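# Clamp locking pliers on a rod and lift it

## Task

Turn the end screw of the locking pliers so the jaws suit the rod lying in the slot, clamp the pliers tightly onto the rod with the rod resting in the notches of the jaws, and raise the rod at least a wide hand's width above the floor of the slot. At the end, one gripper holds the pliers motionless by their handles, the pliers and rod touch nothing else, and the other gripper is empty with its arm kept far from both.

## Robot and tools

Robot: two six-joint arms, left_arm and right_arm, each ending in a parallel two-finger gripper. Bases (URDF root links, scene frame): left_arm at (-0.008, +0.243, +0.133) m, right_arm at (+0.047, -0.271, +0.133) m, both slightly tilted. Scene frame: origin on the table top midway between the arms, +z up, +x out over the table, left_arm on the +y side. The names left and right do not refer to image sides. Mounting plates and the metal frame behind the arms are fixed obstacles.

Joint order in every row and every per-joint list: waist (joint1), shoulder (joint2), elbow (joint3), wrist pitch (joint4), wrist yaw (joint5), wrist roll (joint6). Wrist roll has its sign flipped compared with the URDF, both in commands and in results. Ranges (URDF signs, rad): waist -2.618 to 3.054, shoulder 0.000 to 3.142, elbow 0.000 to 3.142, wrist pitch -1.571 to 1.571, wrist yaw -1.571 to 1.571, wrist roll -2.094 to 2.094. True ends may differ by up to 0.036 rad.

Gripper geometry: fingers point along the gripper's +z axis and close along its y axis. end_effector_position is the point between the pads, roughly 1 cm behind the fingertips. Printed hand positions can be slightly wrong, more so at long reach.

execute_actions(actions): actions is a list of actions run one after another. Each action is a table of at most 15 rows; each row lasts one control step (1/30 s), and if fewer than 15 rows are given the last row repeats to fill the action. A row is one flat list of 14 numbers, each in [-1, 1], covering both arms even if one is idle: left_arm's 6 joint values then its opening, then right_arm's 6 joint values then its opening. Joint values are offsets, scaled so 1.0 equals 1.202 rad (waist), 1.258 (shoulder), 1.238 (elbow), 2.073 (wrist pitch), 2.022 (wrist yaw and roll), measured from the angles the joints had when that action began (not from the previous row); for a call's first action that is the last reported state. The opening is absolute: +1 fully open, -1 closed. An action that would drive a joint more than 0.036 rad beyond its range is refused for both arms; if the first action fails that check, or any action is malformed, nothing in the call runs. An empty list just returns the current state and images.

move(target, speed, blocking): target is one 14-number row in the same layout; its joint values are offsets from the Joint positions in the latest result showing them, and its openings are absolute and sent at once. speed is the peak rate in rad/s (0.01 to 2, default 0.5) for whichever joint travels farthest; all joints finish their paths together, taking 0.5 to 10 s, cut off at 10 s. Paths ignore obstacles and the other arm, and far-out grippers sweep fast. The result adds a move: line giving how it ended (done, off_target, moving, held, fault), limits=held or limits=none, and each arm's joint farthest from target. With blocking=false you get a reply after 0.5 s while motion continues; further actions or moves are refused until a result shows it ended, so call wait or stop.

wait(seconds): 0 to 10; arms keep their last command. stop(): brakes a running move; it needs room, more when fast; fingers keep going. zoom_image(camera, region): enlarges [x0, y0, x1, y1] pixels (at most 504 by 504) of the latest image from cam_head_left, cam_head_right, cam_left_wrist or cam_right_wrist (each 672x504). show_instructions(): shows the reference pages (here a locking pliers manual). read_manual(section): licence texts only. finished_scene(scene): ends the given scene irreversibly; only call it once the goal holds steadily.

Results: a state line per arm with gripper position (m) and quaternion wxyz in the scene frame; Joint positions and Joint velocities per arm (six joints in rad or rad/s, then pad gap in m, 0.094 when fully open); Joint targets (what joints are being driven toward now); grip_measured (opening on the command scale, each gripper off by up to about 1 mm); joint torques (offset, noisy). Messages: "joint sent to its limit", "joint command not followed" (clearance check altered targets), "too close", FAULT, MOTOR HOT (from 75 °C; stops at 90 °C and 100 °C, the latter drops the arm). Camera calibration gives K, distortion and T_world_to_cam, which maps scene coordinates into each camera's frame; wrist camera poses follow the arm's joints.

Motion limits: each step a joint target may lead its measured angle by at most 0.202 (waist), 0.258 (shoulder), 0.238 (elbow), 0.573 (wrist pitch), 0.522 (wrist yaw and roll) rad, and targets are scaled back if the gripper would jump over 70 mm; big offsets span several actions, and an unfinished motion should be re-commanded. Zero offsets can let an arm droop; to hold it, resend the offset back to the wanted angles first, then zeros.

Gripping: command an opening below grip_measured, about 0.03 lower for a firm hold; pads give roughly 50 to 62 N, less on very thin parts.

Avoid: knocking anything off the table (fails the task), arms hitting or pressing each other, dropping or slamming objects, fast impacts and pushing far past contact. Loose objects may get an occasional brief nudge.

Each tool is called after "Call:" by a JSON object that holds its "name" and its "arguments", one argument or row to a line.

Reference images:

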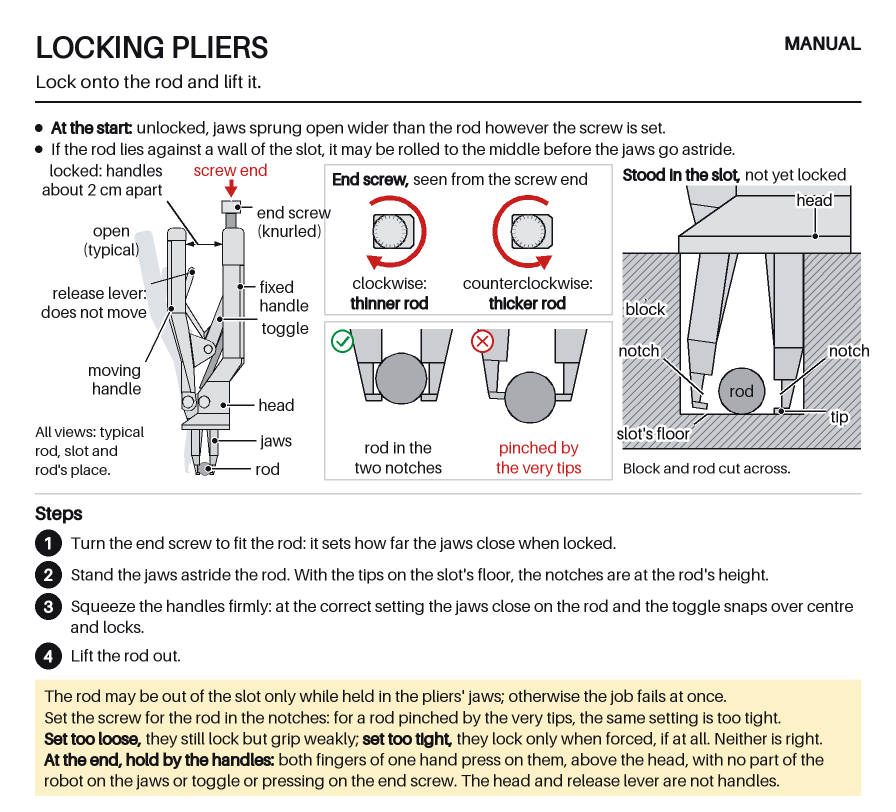

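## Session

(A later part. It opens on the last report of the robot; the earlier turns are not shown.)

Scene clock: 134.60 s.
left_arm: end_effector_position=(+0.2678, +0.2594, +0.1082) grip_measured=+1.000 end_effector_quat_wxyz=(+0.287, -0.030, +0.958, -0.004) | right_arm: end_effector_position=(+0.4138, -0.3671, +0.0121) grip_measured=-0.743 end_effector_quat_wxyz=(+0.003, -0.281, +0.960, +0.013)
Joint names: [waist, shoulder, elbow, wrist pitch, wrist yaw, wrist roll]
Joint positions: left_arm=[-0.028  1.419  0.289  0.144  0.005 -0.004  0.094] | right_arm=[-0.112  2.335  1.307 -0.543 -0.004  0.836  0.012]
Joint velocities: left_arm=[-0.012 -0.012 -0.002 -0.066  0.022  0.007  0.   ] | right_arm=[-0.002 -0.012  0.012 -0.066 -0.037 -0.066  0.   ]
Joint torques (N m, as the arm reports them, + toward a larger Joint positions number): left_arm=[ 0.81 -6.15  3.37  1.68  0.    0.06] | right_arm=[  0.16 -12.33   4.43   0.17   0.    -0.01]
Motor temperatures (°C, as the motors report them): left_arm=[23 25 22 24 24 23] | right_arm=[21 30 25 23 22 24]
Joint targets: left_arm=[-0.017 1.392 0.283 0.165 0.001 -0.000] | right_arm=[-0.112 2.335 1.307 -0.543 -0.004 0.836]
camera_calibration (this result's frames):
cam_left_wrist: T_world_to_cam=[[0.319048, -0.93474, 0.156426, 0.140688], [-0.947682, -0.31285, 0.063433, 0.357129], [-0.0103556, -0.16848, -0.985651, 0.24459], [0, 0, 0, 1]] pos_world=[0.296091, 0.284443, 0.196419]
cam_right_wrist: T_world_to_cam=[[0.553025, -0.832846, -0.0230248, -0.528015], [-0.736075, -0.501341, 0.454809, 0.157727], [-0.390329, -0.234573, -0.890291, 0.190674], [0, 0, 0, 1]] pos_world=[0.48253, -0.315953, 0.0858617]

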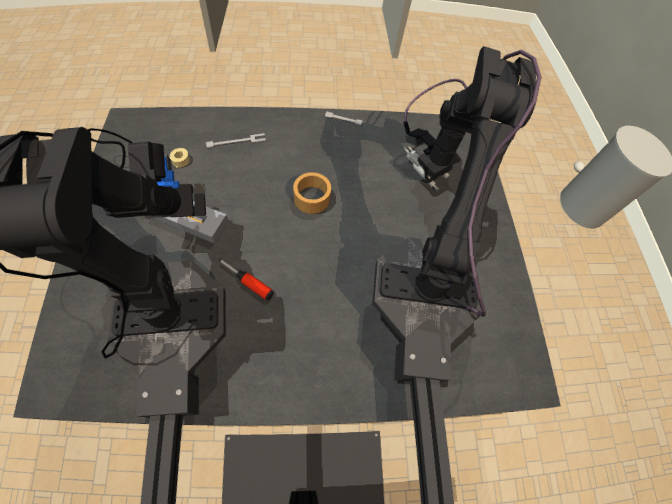

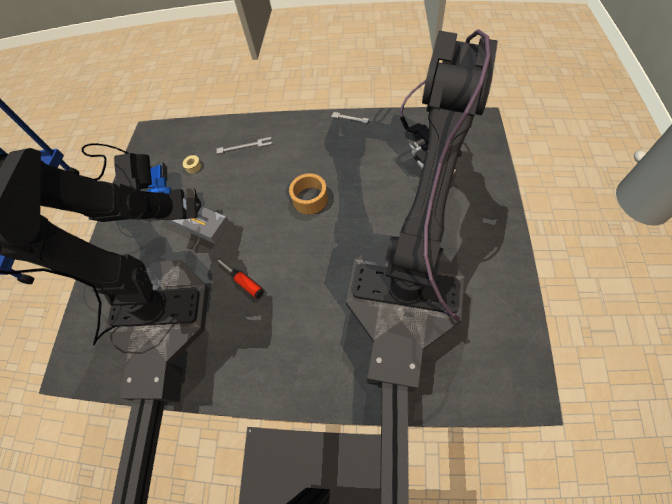

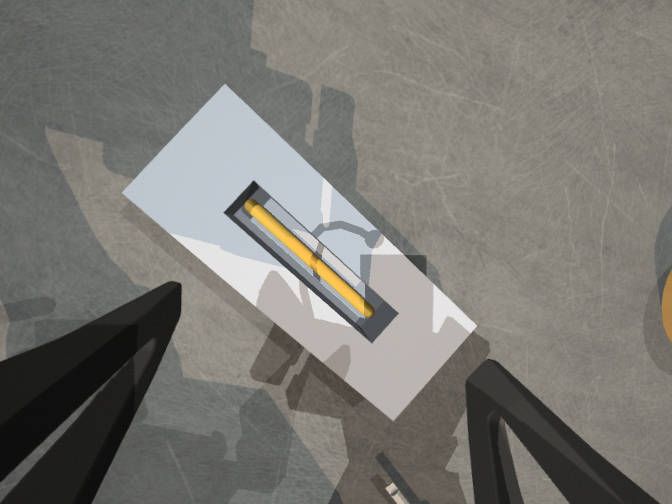

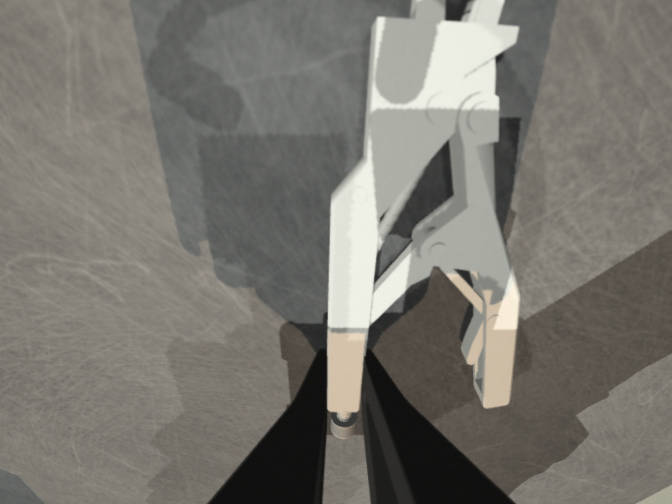

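Call:
{"name": "move", "arguments": {
  "target": [0.009, -0.021, -0.005, 0.010, -0.002, 0.002, 1.0, 0.0, -0.045, 0.0, -0.022, 0.0, 0.0, -0.78],
  "speed": 0.06
}}

Scene clock: 160.93 s.
left_arm: end_effector_position=(+0.2678, +0.2594, +0.1082) grip_measured=+1.000 end_effector_quat_wxyz=(+0.287, -0.030, +0.958, -0.004) | right_arm: end_effector_position=(+0.4133, -0.3673, +0.0239) grip_measured=-0.749 end_effector_quat_wxyz=(+0.003, -0.281, +0.960, +0.013)
Joint names: [waist, shoulder, elbow, wrist pitch, wrist yaw, wrist roll]
Joint positions: left_arm=[-0.028  1.419  0.289  0.144  0.005 -0.004  0.094] | right_arm=[-0.112  2.303  1.307 -0.575 -0.003  0.836  0.012]
Joint velocities: left_arm=[ 0.007 -0.012  0.002 -0.022 -0.037  0.066  0.   ] | right_arm=[-0.012 -0.007  0.002  0.022  0.051 -0.007  0.001]
Joint torques (N m, as the arm reports them, + toward a larger Joint positions number): left_arm=[ 0.81 -6.16  3.38  1.68 -0.01  0.06] | right_arm=[  0.24 -14.41   4.51   0.01  -0.01   0.01]
Motor temperatures (°C, as the motors report them): left_arm=[23 25 23 25 24 23] | right_arm=[21 32 25 23 22 24]
Joint targets: left_arm=[-0.017 1.392 0.283 0.165 0.001 -0.000] | right_arm=[-0.112 2.279 1.307 -0.589 -0.003 0.836]
move: off_target (left_arm, right_arm); limits=none; left_arm: farthest joint: the shoulder, 0.026 radians from its target (0.026 radians at the start); right_arm: farthest joint: the shoulder, 0.024 radians from its target (0.057 radians at the start)
camera_calibration (this result's frames):
cam_left_wrist: T_world_to_cam=[[0.319048, -0.93474, 0.156426, 0.140688], [-0.947682, -0.31285, 0.063433, 0.357129], [-0.0103556, -0.16848, -0.985651, 0.24459], [0, 0, 0, 1]] pos_world=[0.296091, 0.284443, 0.196419]
cam_right_wrist: T_world_to_cam=[[0.553027, -0.83286, -0.0224868, -0.527676], [-0.736199, -0.501124, 0.454847, 0.152036], [-0.390093, -0.234988, -0.890286, 0.200714], [0, 0, 0, 1]] pos_world=[0.482045, -0.316125, 0.0976741]

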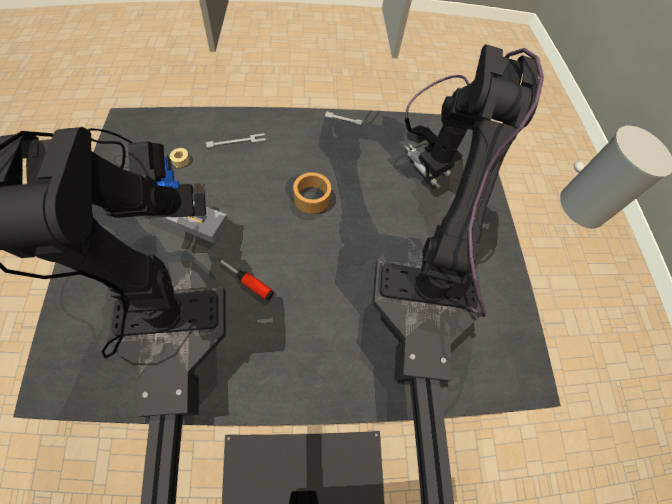

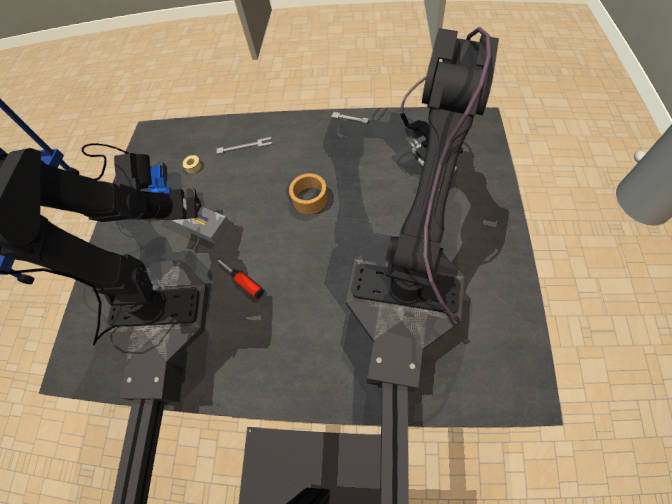

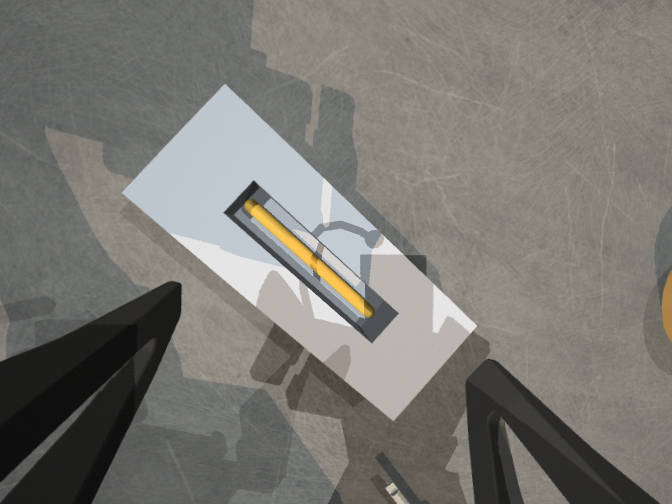

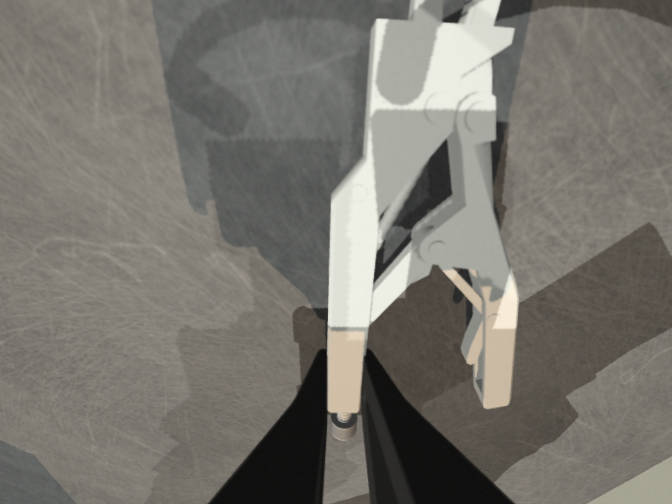

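Call:
{"name": "move", "arguments": {
  "target": [0.009, -0.021, -0.005, 0.010, -0.002, 0.002, 1.0, 0.0, 0.032, 0.0, 0.022, 0.0, 0.38, -0.78],
  "speed": 0.4
}}

Scene clock: 172.07 s.
left_arm: end_effector_position=(+0.2678, +0.2594, +0.1082) grip_measured=+1.000 end_effector_quat_wxyz=(+0.287, -0.030, +0.958, -0.004) | right_arm: end_effector_position=(+0.4150, -0.3683, +0.0130) grip_measured=-0.749 end_effector_quat_wxyz=(+0.008, -0.615, +0.789, +0.007)
Joint names: [waist, shoulder, elbow, wrist pitch, wrist yaw, wrist roll]
Joint positions: left_arm=[-0.028  1.419  0.289  0.144  0.005 -0.004  0.094] | right_arm=[-0.112  2.333  1.307 -0.54   0.001  1.592  0.012]
Joint velocities: left_arm=[ 0.002 -0.002 -0.007  0.037  0.051  0.066  0.   ] | right_arm=[-0.002  0.007 -0.022 -0.095 -0.051 -0.022  0.002]
Joint torques (N m, as the arm reports them, + toward a larger Joint positions number): left_arm=[ 0.81 -6.16  3.37  1.67  0.    0.06] | right_arm=[  0.19 -11.48   4.47   0.28  -0.04   0.12]
Motor temperatures (°C, as the motors report them): left_arm=[23 25 23 25 24 23] | right_arm=[21 33 25 23 22 24]
Joint targets: left_arm=[-0.017 1.392 0.283 0.165 0.001 -0.000] | right_arm=[-0.112 2.343 1.307 -0.530 -0.003 1.605]
move: off_target (left_arm); limits=none; left_arm: farthest joint: the shoulder, 0.026 radians from its target (0.026 radians at the start); right_arm: farthest joint: the wrist roll, 0.012 radians from its target (0.768 radians at the start)
camera_calibration (this result's frames):
cam_left_wrist: T_world_to_cam=[[0.319048, -0.93474, 0.156426, 0.140688], [-0.947682, -0.31285, 0.063433, 0.357129], [-0.0103556, -0.16848, -0.985651, 0.24459], [0, 0, 0, 1]] pos_world=[0.296091, 0.284443, 0.196419]
cam_right_wrist: T_world_to_cam=[[0.973867, -0.227114, -0.00164538, -0.481509], [-0.202259, -0.870538, 0.448615, -0.199833], [-0.103319, -0.436559, -0.893723, -0.00175705], [0, 0, 0, 1]] pos_world=[0.428326, -0.284087, 0.0872856]

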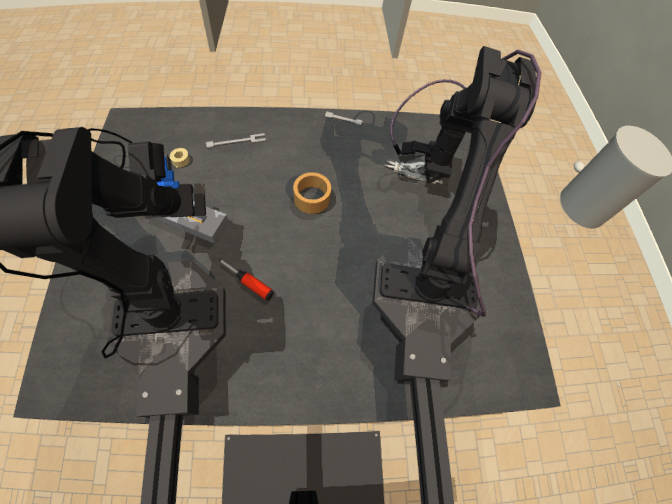

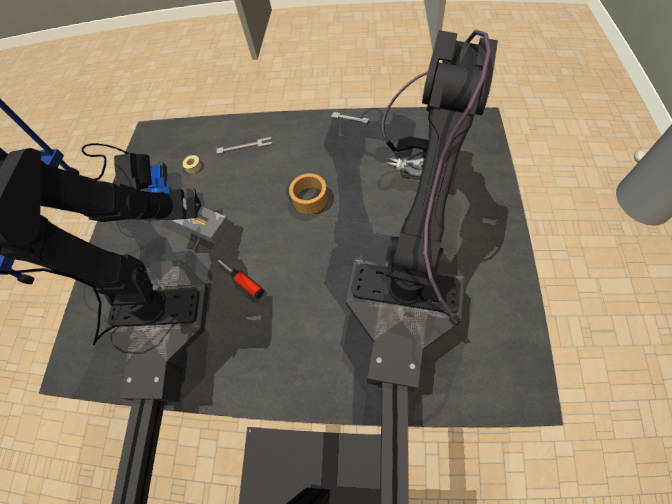

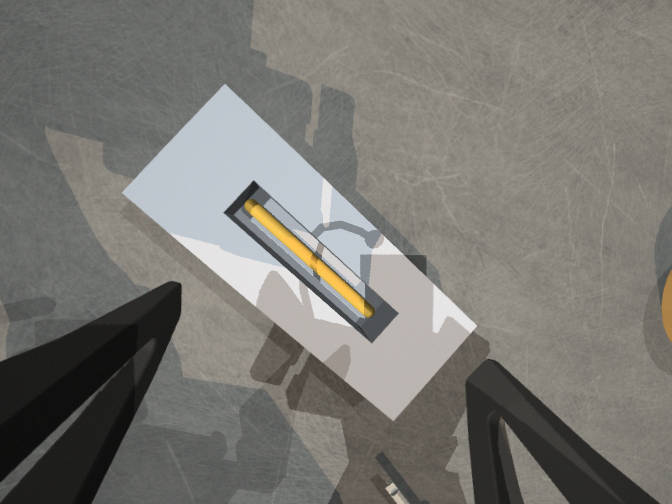

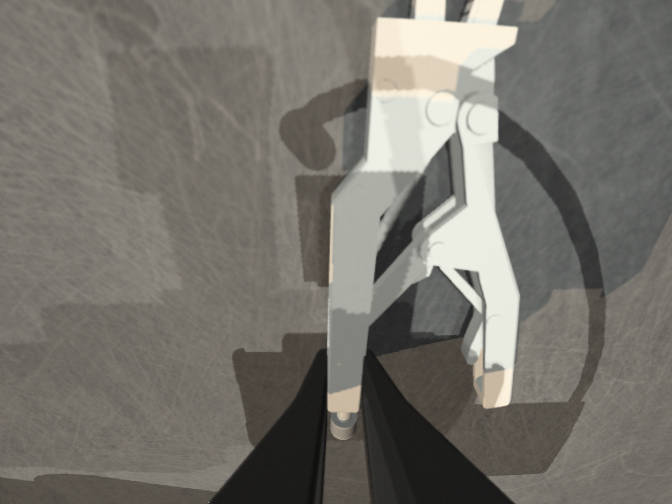

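Call:
{"name": "execute_actions", "arguments": {
  "actions": [
    [[0.009,-0.021,-0.005,0.010,-0.002,0.002,1.0, 0,0,0,0,0,0,-0.74],[0.009,-0.021,-0.005,0.010,-0.002,0.002,1.0, 0,0,0,0,0,0,-0.72],[0.009,-0.021,-0.005,0.010,-0.002,0.002,1.0, 0,0,0,0,0,0,-0.70],[0.009,-0.021,-0.005,0.010,-0.002,0.002,1.0, 0,0,0,0,0,0,-0.65],[0.009,-0.021,-0.005,0.010,-0.002,0.002,1.0, 0,0,0,0,0,0,-0.58],[0.009,-0.021,-0.005,0.010,-0.002,0.002,1.0, 0,0,0,0,0,0,-0.50],[0.009,-0.021,-0.005,0.010,-0.002,0.002,1.0, 0,0,0,0,0,0,-0.42],[0.009,-0.021,-0.005,0.010,-0.002,0.002,1.0, 0,0,0,0,0,0,-0.34],[0.009,-0.021,-0.005,0.010,-0.002,0.002,1.0, 0,0,0,0,0,0,-0.25]]
  ]
}}

Call:
{"name": "move", "arguments": {
  "target": [0.009, -0.021, -0.005, 0.010, -0.002, 0.002, 1.0, 0.0, -0.085, 0.0, -0.046, 0.0, 0.0, -0.25],
  "speed": 0.2
}}

Scene clock: 184.20 s.
left_arm: end_effector_position=(+0.2678, +0.2594, +0.1082) grip_measured=+1.000 end_effector_quat_wxyz=(+0.287, -0.030, +0.958, -0.004) | right_arm: end_effector_position=(+0.4151, -0.3684, +0.0130) grip_measured=-0.252 end_effector_quat_wxyz=(+0.008, -0.615, +0.788, +0.007)
Joint names: [waist, shoulder, elbow, wrist pitch, wrist yaw, wrist roll]
Joint positions: left_arm=[-0.028  1.419  0.289  0.144  0.005 -0.004  0.094] | right_arm=[-0.112  2.333  1.307 -0.539  0.001  1.593  0.035]
Joint velocities: left_arm=[-0.002 -0.007 -0.012  0.037 -0.095  0.022  0.   ] | right_arm=[-0.002  0.002 -0.012  0.007 -0.007 -0.007  0.   ]
Joint torques (N m, as the arm reports them, + toward a larger Joint positions number): left_arm=[ 0.81 -6.15  3.38  1.68  0.    0.06] | right_arm=[  0.2  -12.4    4.48   0.17  -0.01  -0.01]
Motor temperatures (°C, as the motors report them): left_arm=[23 25 23 25 24 23] | right_arm=[21 33 25 23 22 24]
Joint targets: left_arm=[-0.017 1.392 0.283 0.165 0.001 -0.000] | right_arm=[-0.112 2.333 1.307 -0.539 0.001 1.592]
camera_calibration (this result's frames):
cam_left_wrist: T_world_to_cam=[[0.319048, -0.93474, 0.156426, 0.140688], [-0.947682, -0.31285, 0.063433, 0.357129], [-0.0103556, -0.16848, -0.985651, 0.24459], [0, 0, 0, 1]] pos_world=[0.296091, 0.284443, 0.196419]
cam_right_wrist: T_world_to_cam=[[0.974038, -0.226379, -0.00126358, -0.481407], [-0.201728, -0.870479, 0.448969, -0.2001], [-0.102737, -0.437058, -0.893547, -0.00221832], [0, 0, 0, 1]] pos_world=[0.428315, -0.284132, 0.087248]

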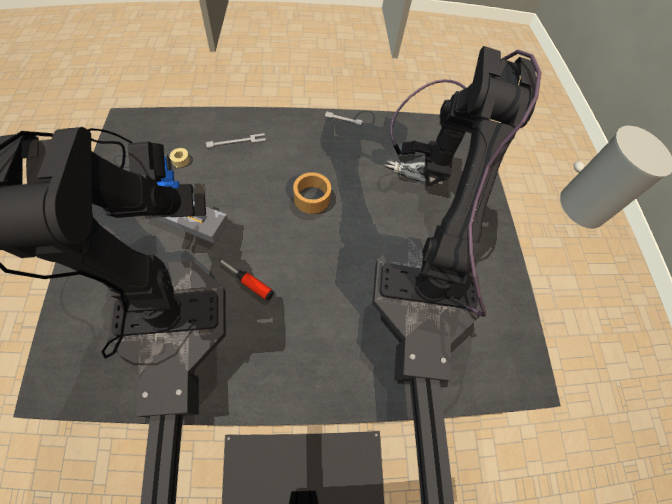

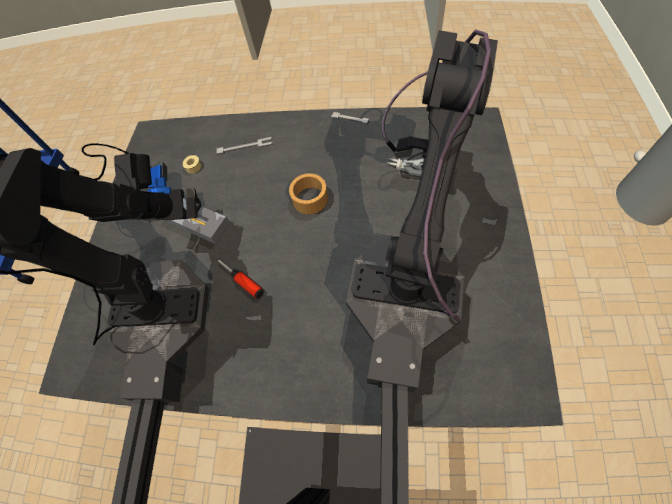

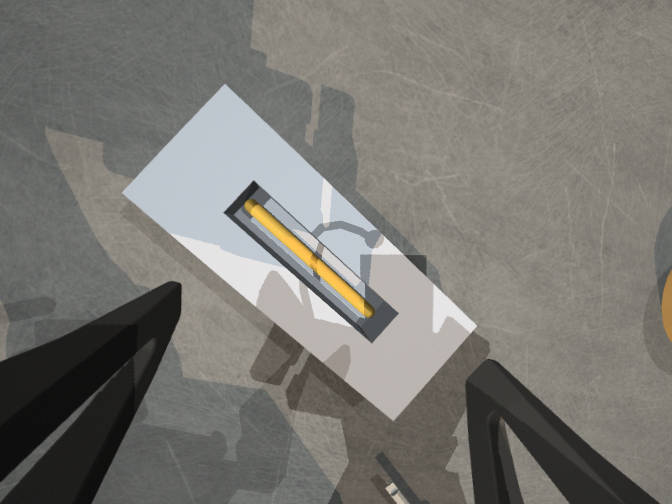

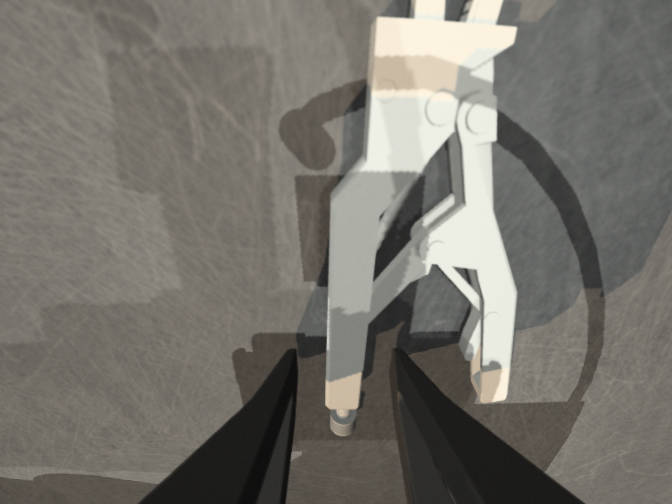

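Scene clock: 185.37 s.
left_arm: end_effector_position=(+0.2678, +0.2594, +0.1082) grip_measured=+1.000 end_effector_quat_wxyz=(+0.287, -0.030, +0.958, -0.004) | right_arm: end_effector_position=(+0.4190, -0.3702, +0.0475) grip_measured=-0.252 end_effector_quat_wxyz=(+0.016, -0.615, +0.788, -0.004)
Joint names: [waist, shoulder, elbow, wrist pitch, wrist yaw, wrist roll]
Joint positions: left_arm=[-0.028  1.419  0.289  0.144  0.005 -0.004  0.094] | right_arm=[-0.112  2.237  1.307 -0.608  0.001  1.593  0.035]
Joint velocities: left_arm=[-0.007 -0.002 -0.017 -0.007 -0.007  0.007  0.   ] | right_arm=[ 0.007 -0.002 -0.012 -0.066  0.007 -0.022  0.001]
Joint torques (N m, as the arm reports them, + toward a larger Joint positions number): left_arm=[ 0.8  -6.15  3.37  1.68 -0.01  0.06] | right_arm=[  0.25 -13.01   4.9   -0.04   0.01   0.  ]
Motor temperatures (°C, as the motors report them): left_arm=[23 25 23 25 24 23] | right_arm=[21 33 25 23 22 24]
Joint targets: left_arm=[-0.017 1.392 0.283 0.165 0.001 -0.000] | right_arm=[-0.112 2.226 1.307 -0.635 0.001 1.593]
move: off_target (left_arm, right_arm); limits=none; left_arm: farthest joint: the shoulder, 0.026 radians from its target (0.026 radians at the start); right_arm: farthest joint: the wrist pitch, 0.027 radians from its target (0.095 radians at the start)
camera_calibration (this result's frames):
cam_left_wrist: T_world_to_cam=[[0.319048, -0.93474, 0.156426, 0.140688], [-0.947682, -0.31285, 0.063433, 0.357129], [-0.0103556, -0.16848, -0.985651, 0.24459], [0, 0, 0, 1]] pos_world=[0.296091, 0.284443, 0.196419]
cam_right_wrist: T_world_to_cam=[[0.973575, -0.226863, 0.0261723, -0.486842], [-0.214141, -0.867091, 0.449775, -0.209983], [-0.0793436, -0.443494, -0.892758, 0.0159815], [0, 0, 0, 1]] pos_world=[0.430279, -0.285433, 0.121455]

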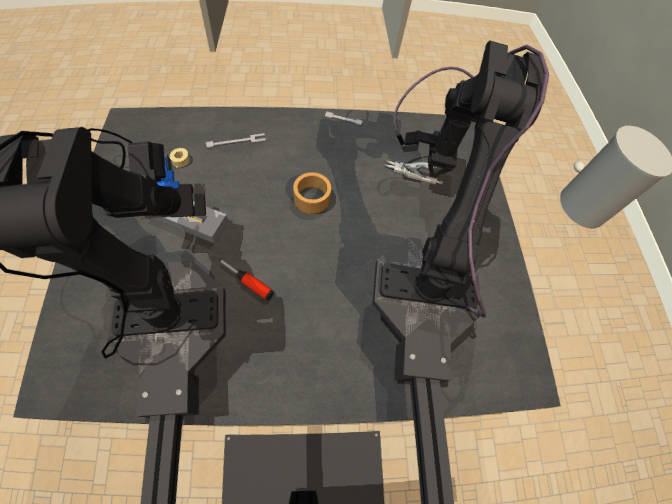

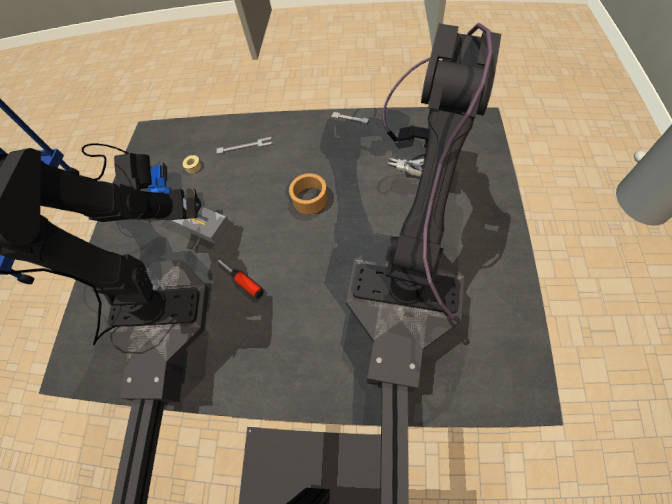

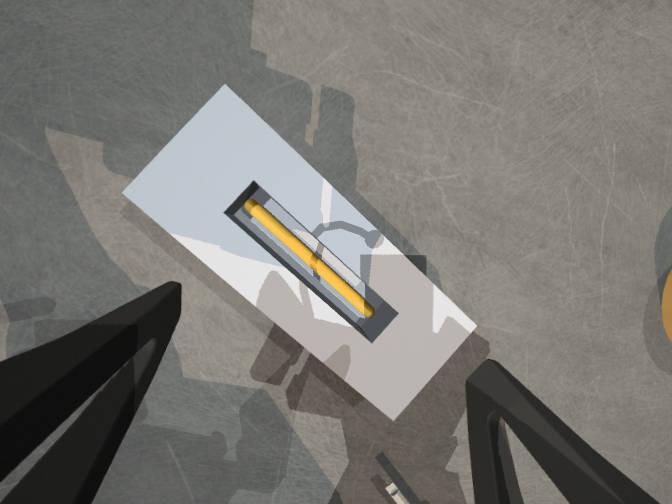

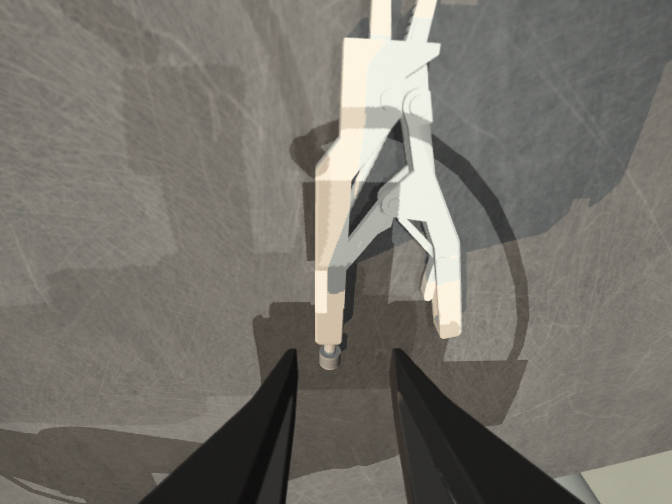

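Call:
{"name": "move", "arguments": {
  "target": [0.009, -0.021, -0.005, 0.010, -0.002, 0.002, 1.0, 0.0, 0.0, 0.0, -0.013, 0.0, -1.0, -0.25],
  "speed": 1.5
}}

Call:
{"name": "move", "arguments": {
  "target": [0.009, -0.021, -0.005, 0.010, -0.002, 0.002, 1.0, 0.0, 0.01, 0.0, -0.013, 0.0, -0.570, -0.25],
  "speed": 1.5
}}

Scene clock: 196.90 s.
left_arm: end_effector_position=(+0.2678, +0.2594, +0.1082) grip_measured=+1.000 end_effector_quat_wxyz=(+0.287, -0.030, +0.958, -0.004) | right_arm: end_effector_position=(+0.4170, -0.3697, +0.0475) grip_measured=-0.252 end_effector_quat_wxyz=(+0.008, +0.336, +0.942, +0.011)
Joint names: [waist, shoulder, elbow, wrist pitch, wrist yaw, wrist roll]
Joint positions: left_arm=[-0.028  1.419  0.289  0.144  0.005 -0.004  0.094] | right_arm=[-0.112  2.237  1.307 -0.616  0.001 -0.418  0.035]
Joint velocities: left_arm=[-0.017 -0.002 -0.007 -0.022  0.037 -0.007  0.   ] | right_arm=[-0.002  0.002  0.002  0.022  0.022  0.037  0.   ]
Joint torques (N m, as the arm reports them, + toward a larger Joint positions number): left_arm=[ 0.81 -6.15  3.38  1.68  0.    0.06] | right_arm=[  0.2  -12.07   4.89   0.01   0.    -0.11]
Motor temperatures (°C, as the motors report them): left_arm=[23 25 23 25 24 23] | right_arm=[21 34 25 23 22 24]
Joint targets: left_arm=[-0.017 1.392 0.283 0.165 0.001 -0.000] | right_arm=[-0.112 2.237 1.307 -0.635 0.001 -0.429]
move: off_target (left_arm); limits=none; left_arm: farthest joint: the shoulder, 0.026 radians from its target (0.026 radians at the start); right_arm: farthest joint: the wrist pitch, 0.019 radians from its target (0.027 radians at the start)
camera_calibration (this result's frames):
cam_left_wrist: T_world_to_cam=[[0.319048, -0.93474, 0.156426, 0.140688], [-0.947682, -0.31285, 0.063433, 0.357129], [-0.0103556, -0.16848, -0.985651, 0.24459], [0, 0, 0, 1]] pos_world=[0.296091, 0.284443, 0.196419]
cam_right_wrist: T_world_to_cam=[[-0.619562, -0.784524, -0.0257917, -0.0241522], [-0.704393, 0.541181, 0.459297, 0.514707], [-0.346371, 0.30273, -0.887908, 0.403028], [0, 0, 0, 1]] pos_world=[0.487189, -0.419506, 0.120826]

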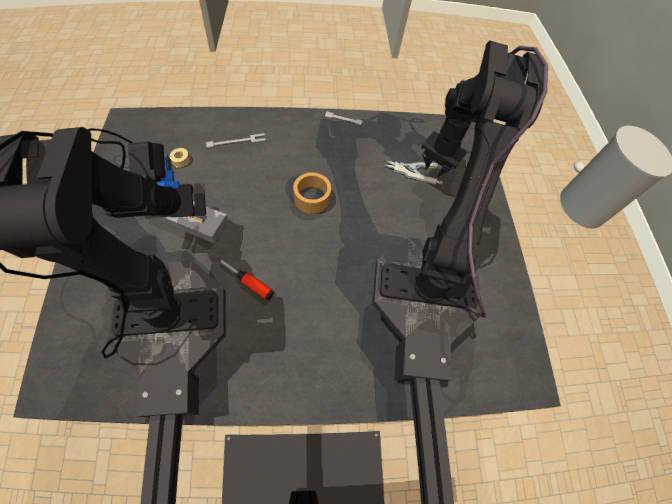

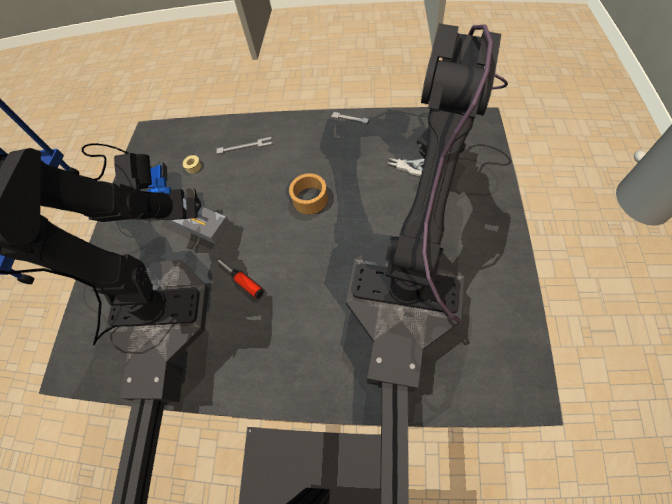

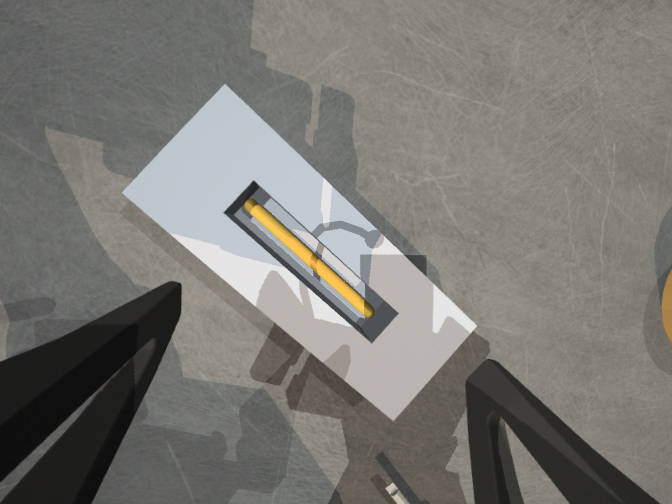

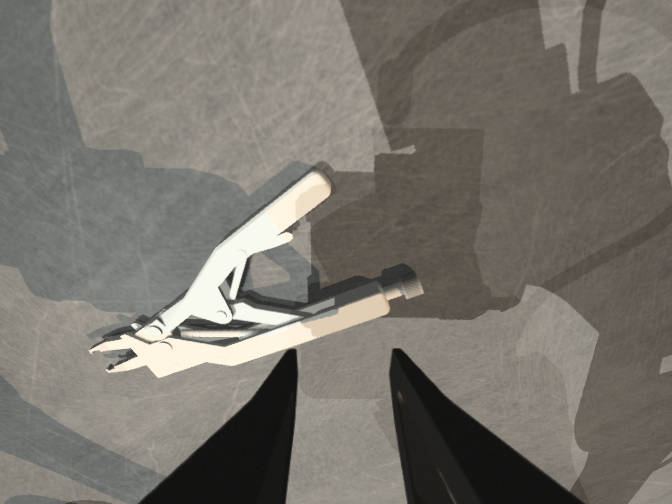

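Scene clock: 198.73 s.
left_arm: end_effector_position=(+0.2678, +0.2594, +0.1082) grip_measured=+1.000 end_effector_quat_wxyz=(+0.287, -0.030, +0.958, -0.004) | right_arm: end_effector_position=(+0.4165, -0.3695, +0.0475) grip_measured=-0.252 end_effector_quat_wxyz=(+0.000, +0.792, +0.611, +0.013)
Joint names: [waist, shoulder, elbow, wrist pitch, wrist yaw, wrist roll]
Joint positions: left_arm=[-0.028  1.419  0.289  0.144  0.005 -0.004  0.094] | right_arm=[-0.112  2.237  1.307 -0.618  0.001 -1.559  0.035]
Joint velocities: left_arm=[-0.007 -0.017  0.002  0.007  0.037 -0.081  0.   ] | right_arm=[ 0.002 -0.017  0.007 -0.066 -0.007 -0.037 -0.001]
Joint torques (N m, as the arm reports them, + toward a larger Joint positions number): left_arm=[ 0.81 -6.15  3.37  1.68 -0.01  0.06] | right_arm=[  0.21 -11.01   4.92  -0.05  -0.01  -0.12]
Motor temperatures (°C, as the motors report them): left_arm=[23 25 23 25 24 23] | right_arm=[21 33 25 23 22 24]
Joint targets: left_arm=[-0.017 1.392 0.283 0.165 0.001 -0.000] | right_arm=[-0.112 2.249 1.307 -0.642 0.001 -1.571]
move: off_target (left_arm, right_arm); limits=none; left_arm: farthest joint: the shoulder, 0.026 radians from its target (0.026 radians at the start); right_arm: farthest joint: the wrist pitch, 0.025 radians from its target (0.027 radians at the start)
camera_calibration (this result's frames):
cam_left_wrist: T_world_to_cam=[[0.319048, -0.93474, 0.156426, 0.140688], [-0.947682, -0.31285, 0.063433, 0.357129], [-0.0103556, -0.16848, -0.985651, 0.24459], [0, 0, 0, 1]] pos_world=[0.296091, 0.284443, 0.196419]
cam_right_wrist: T_world_to_cam=[[-0.971381, 0.236966, -0.0163191, 0.499185], [0.199675, 0.851861, 0.484213, 0.251337], [0.128644, 0.467097, -0.874798, 0.265064], [0, 0, 0, 1]] pos_world=[0.400614, -0.456205, 0.118324]

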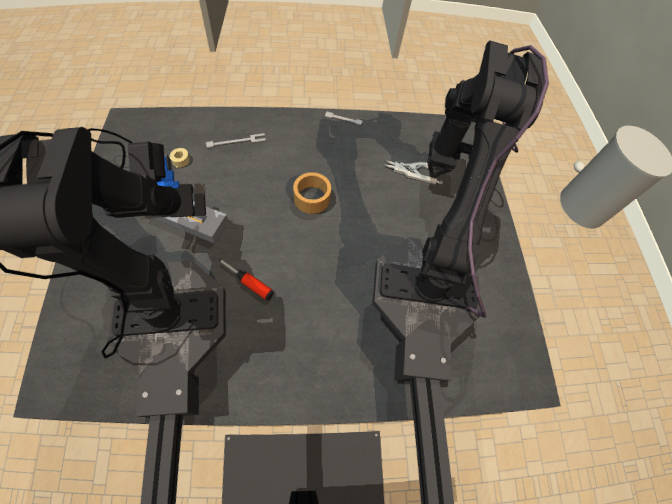

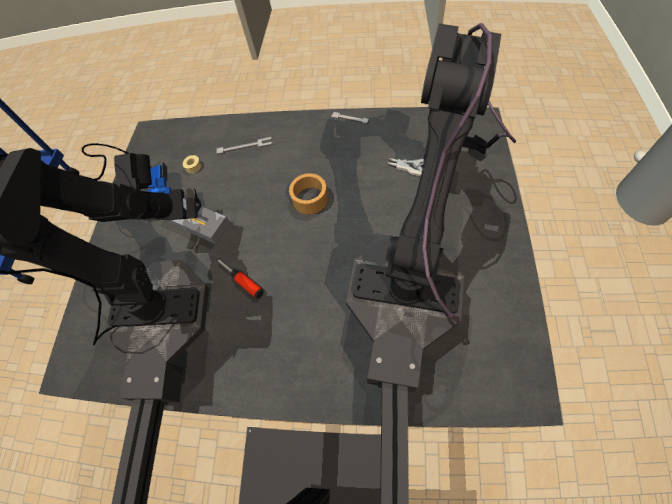

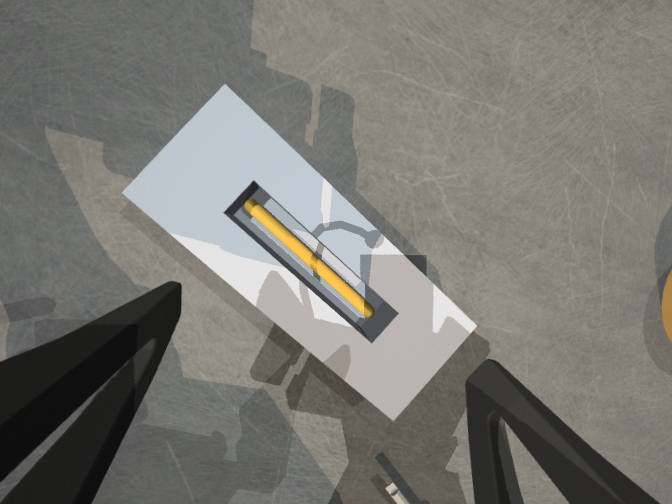

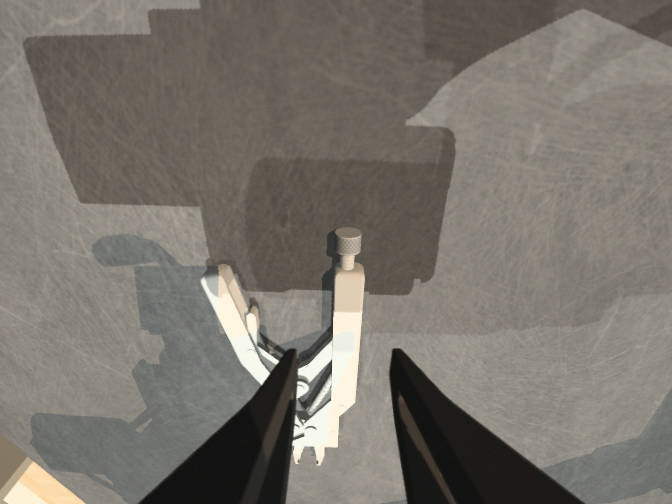

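Call:
{"name": "move", "arguments": {
  "target": [0.009, -0.021, -0.005, 0.010, -0.002, 0.002, 1.0, 0.019, 0.086, 0.0, 0.042, 0.0, -0.005, -0.25],
  "speed": 0.1
}}

Scene clock: 211.63 s.
left_arm: end_effector_position=(+0.2678, +0.2594, +0.1082) grip_measured=+1.000 end_effector_quat_wxyz=(+0.287, -0.030, +0.958, -0.004) | right_arm: end_effector_position=(+0.4155, -0.3635, +0.0134) grip_measured=-0.252 end_effector_quat_wxyz=(-0.008, +0.788, +0.616, +0.007)
Joint names: [waist, shoulder, elbow, wrist pitch, wrist yaw, wrist roll]
Joint positions: left_arm=[-0.028  1.419  0.289  0.144  0.005 -0.004  0.094] | right_arm=[-0.099  2.332  1.307 -0.543  0.001 -1.56   0.035]
Joint velocities: left_arm=[-0.017 -0.007  0.012  0.007 -0.081 -0.051  0.   ] | right_arm=[-0.012 -0.002 -0.022 -0.037  0.007  0.007 -0.001]
Joint torques (N m, as the arm reports them, + toward a larger Joint positions number): left_arm=[ 0.81 -6.15  3.37  1.67  0.    0.06] | right_arm=[  1.07 -11.32   4.46   0.31   0.    -0.11]
Motor temperatures (°C, as the motors report them): left_arm=[23 25 23 25 24 23] | right_arm=[21 33 25 23 22 24]
Joint targets: left_arm=[-0.017 1.392 0.283 0.165 0.001 -0.000] | right_arm=[-0.089 2.345 1.307 -0.531 0.001 -1.569]
move: off_target (left_arm); limits=none; left_arm: farthest joint: the shoulder, 0.026 radians from its target (0.026 radians at the start); right_arm: farthest joint: the shoulder, 0.013 radians from its target (0.108 radians at the start)
camera_calibration (this result's frames):
cam_left_wrist: T_world_to_cam=[[0.319048, -0.93474, 0.156426, 0.140688], [-0.947682, -0.31285, 0.063433, 0.357129], [-0.0103556, -0.16848, -0.985651, 0.24459], [0, 0, 0, 1]] pos_world=[0.296091, 0.284443, 0.196419]
cam_right_wrist: T_world_to_cam=[[-0.974421, 0.224694, 0.00400105, 0.492754], [0.198407, 0.851789, 0.484861, 0.263406], [0.105537, 0.473252, -0.874582, 0.244425], [0, 0, 0, 1]] pos_world=[0.402092, -0.45076, 0.0840829]

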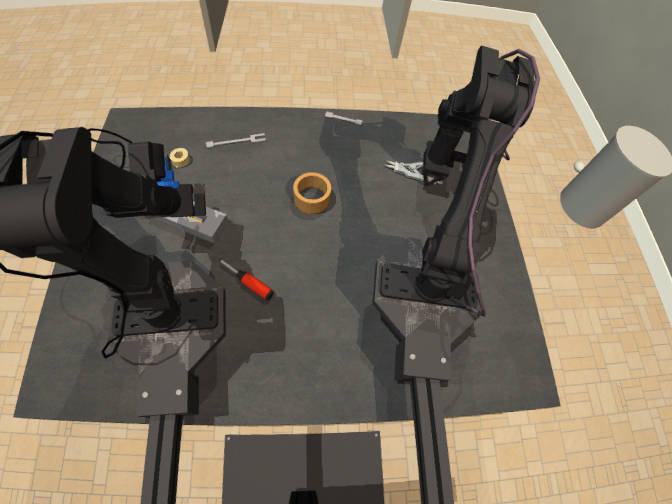

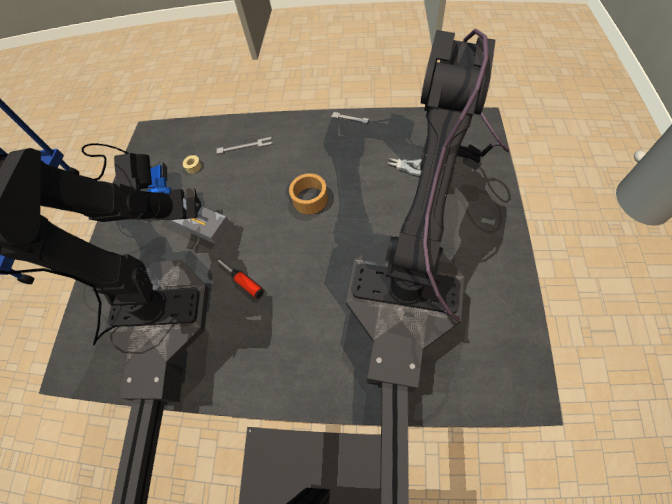

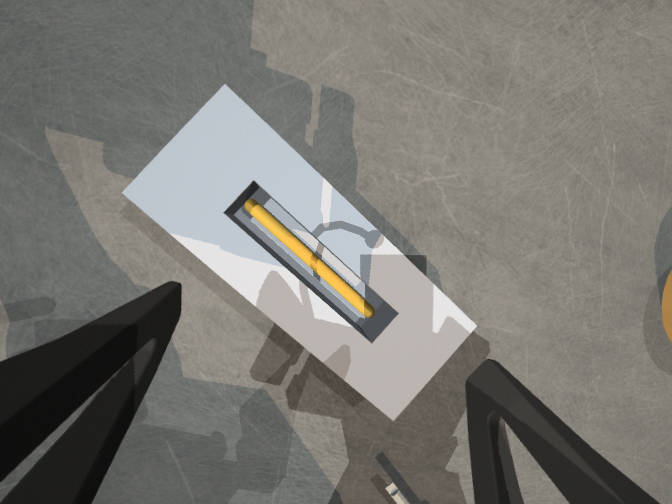

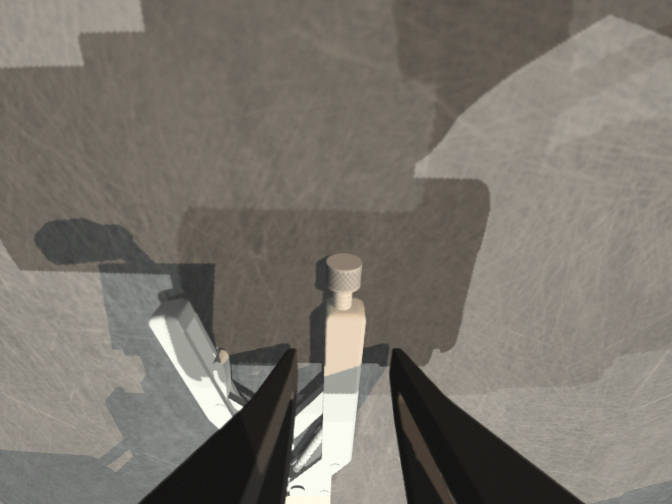

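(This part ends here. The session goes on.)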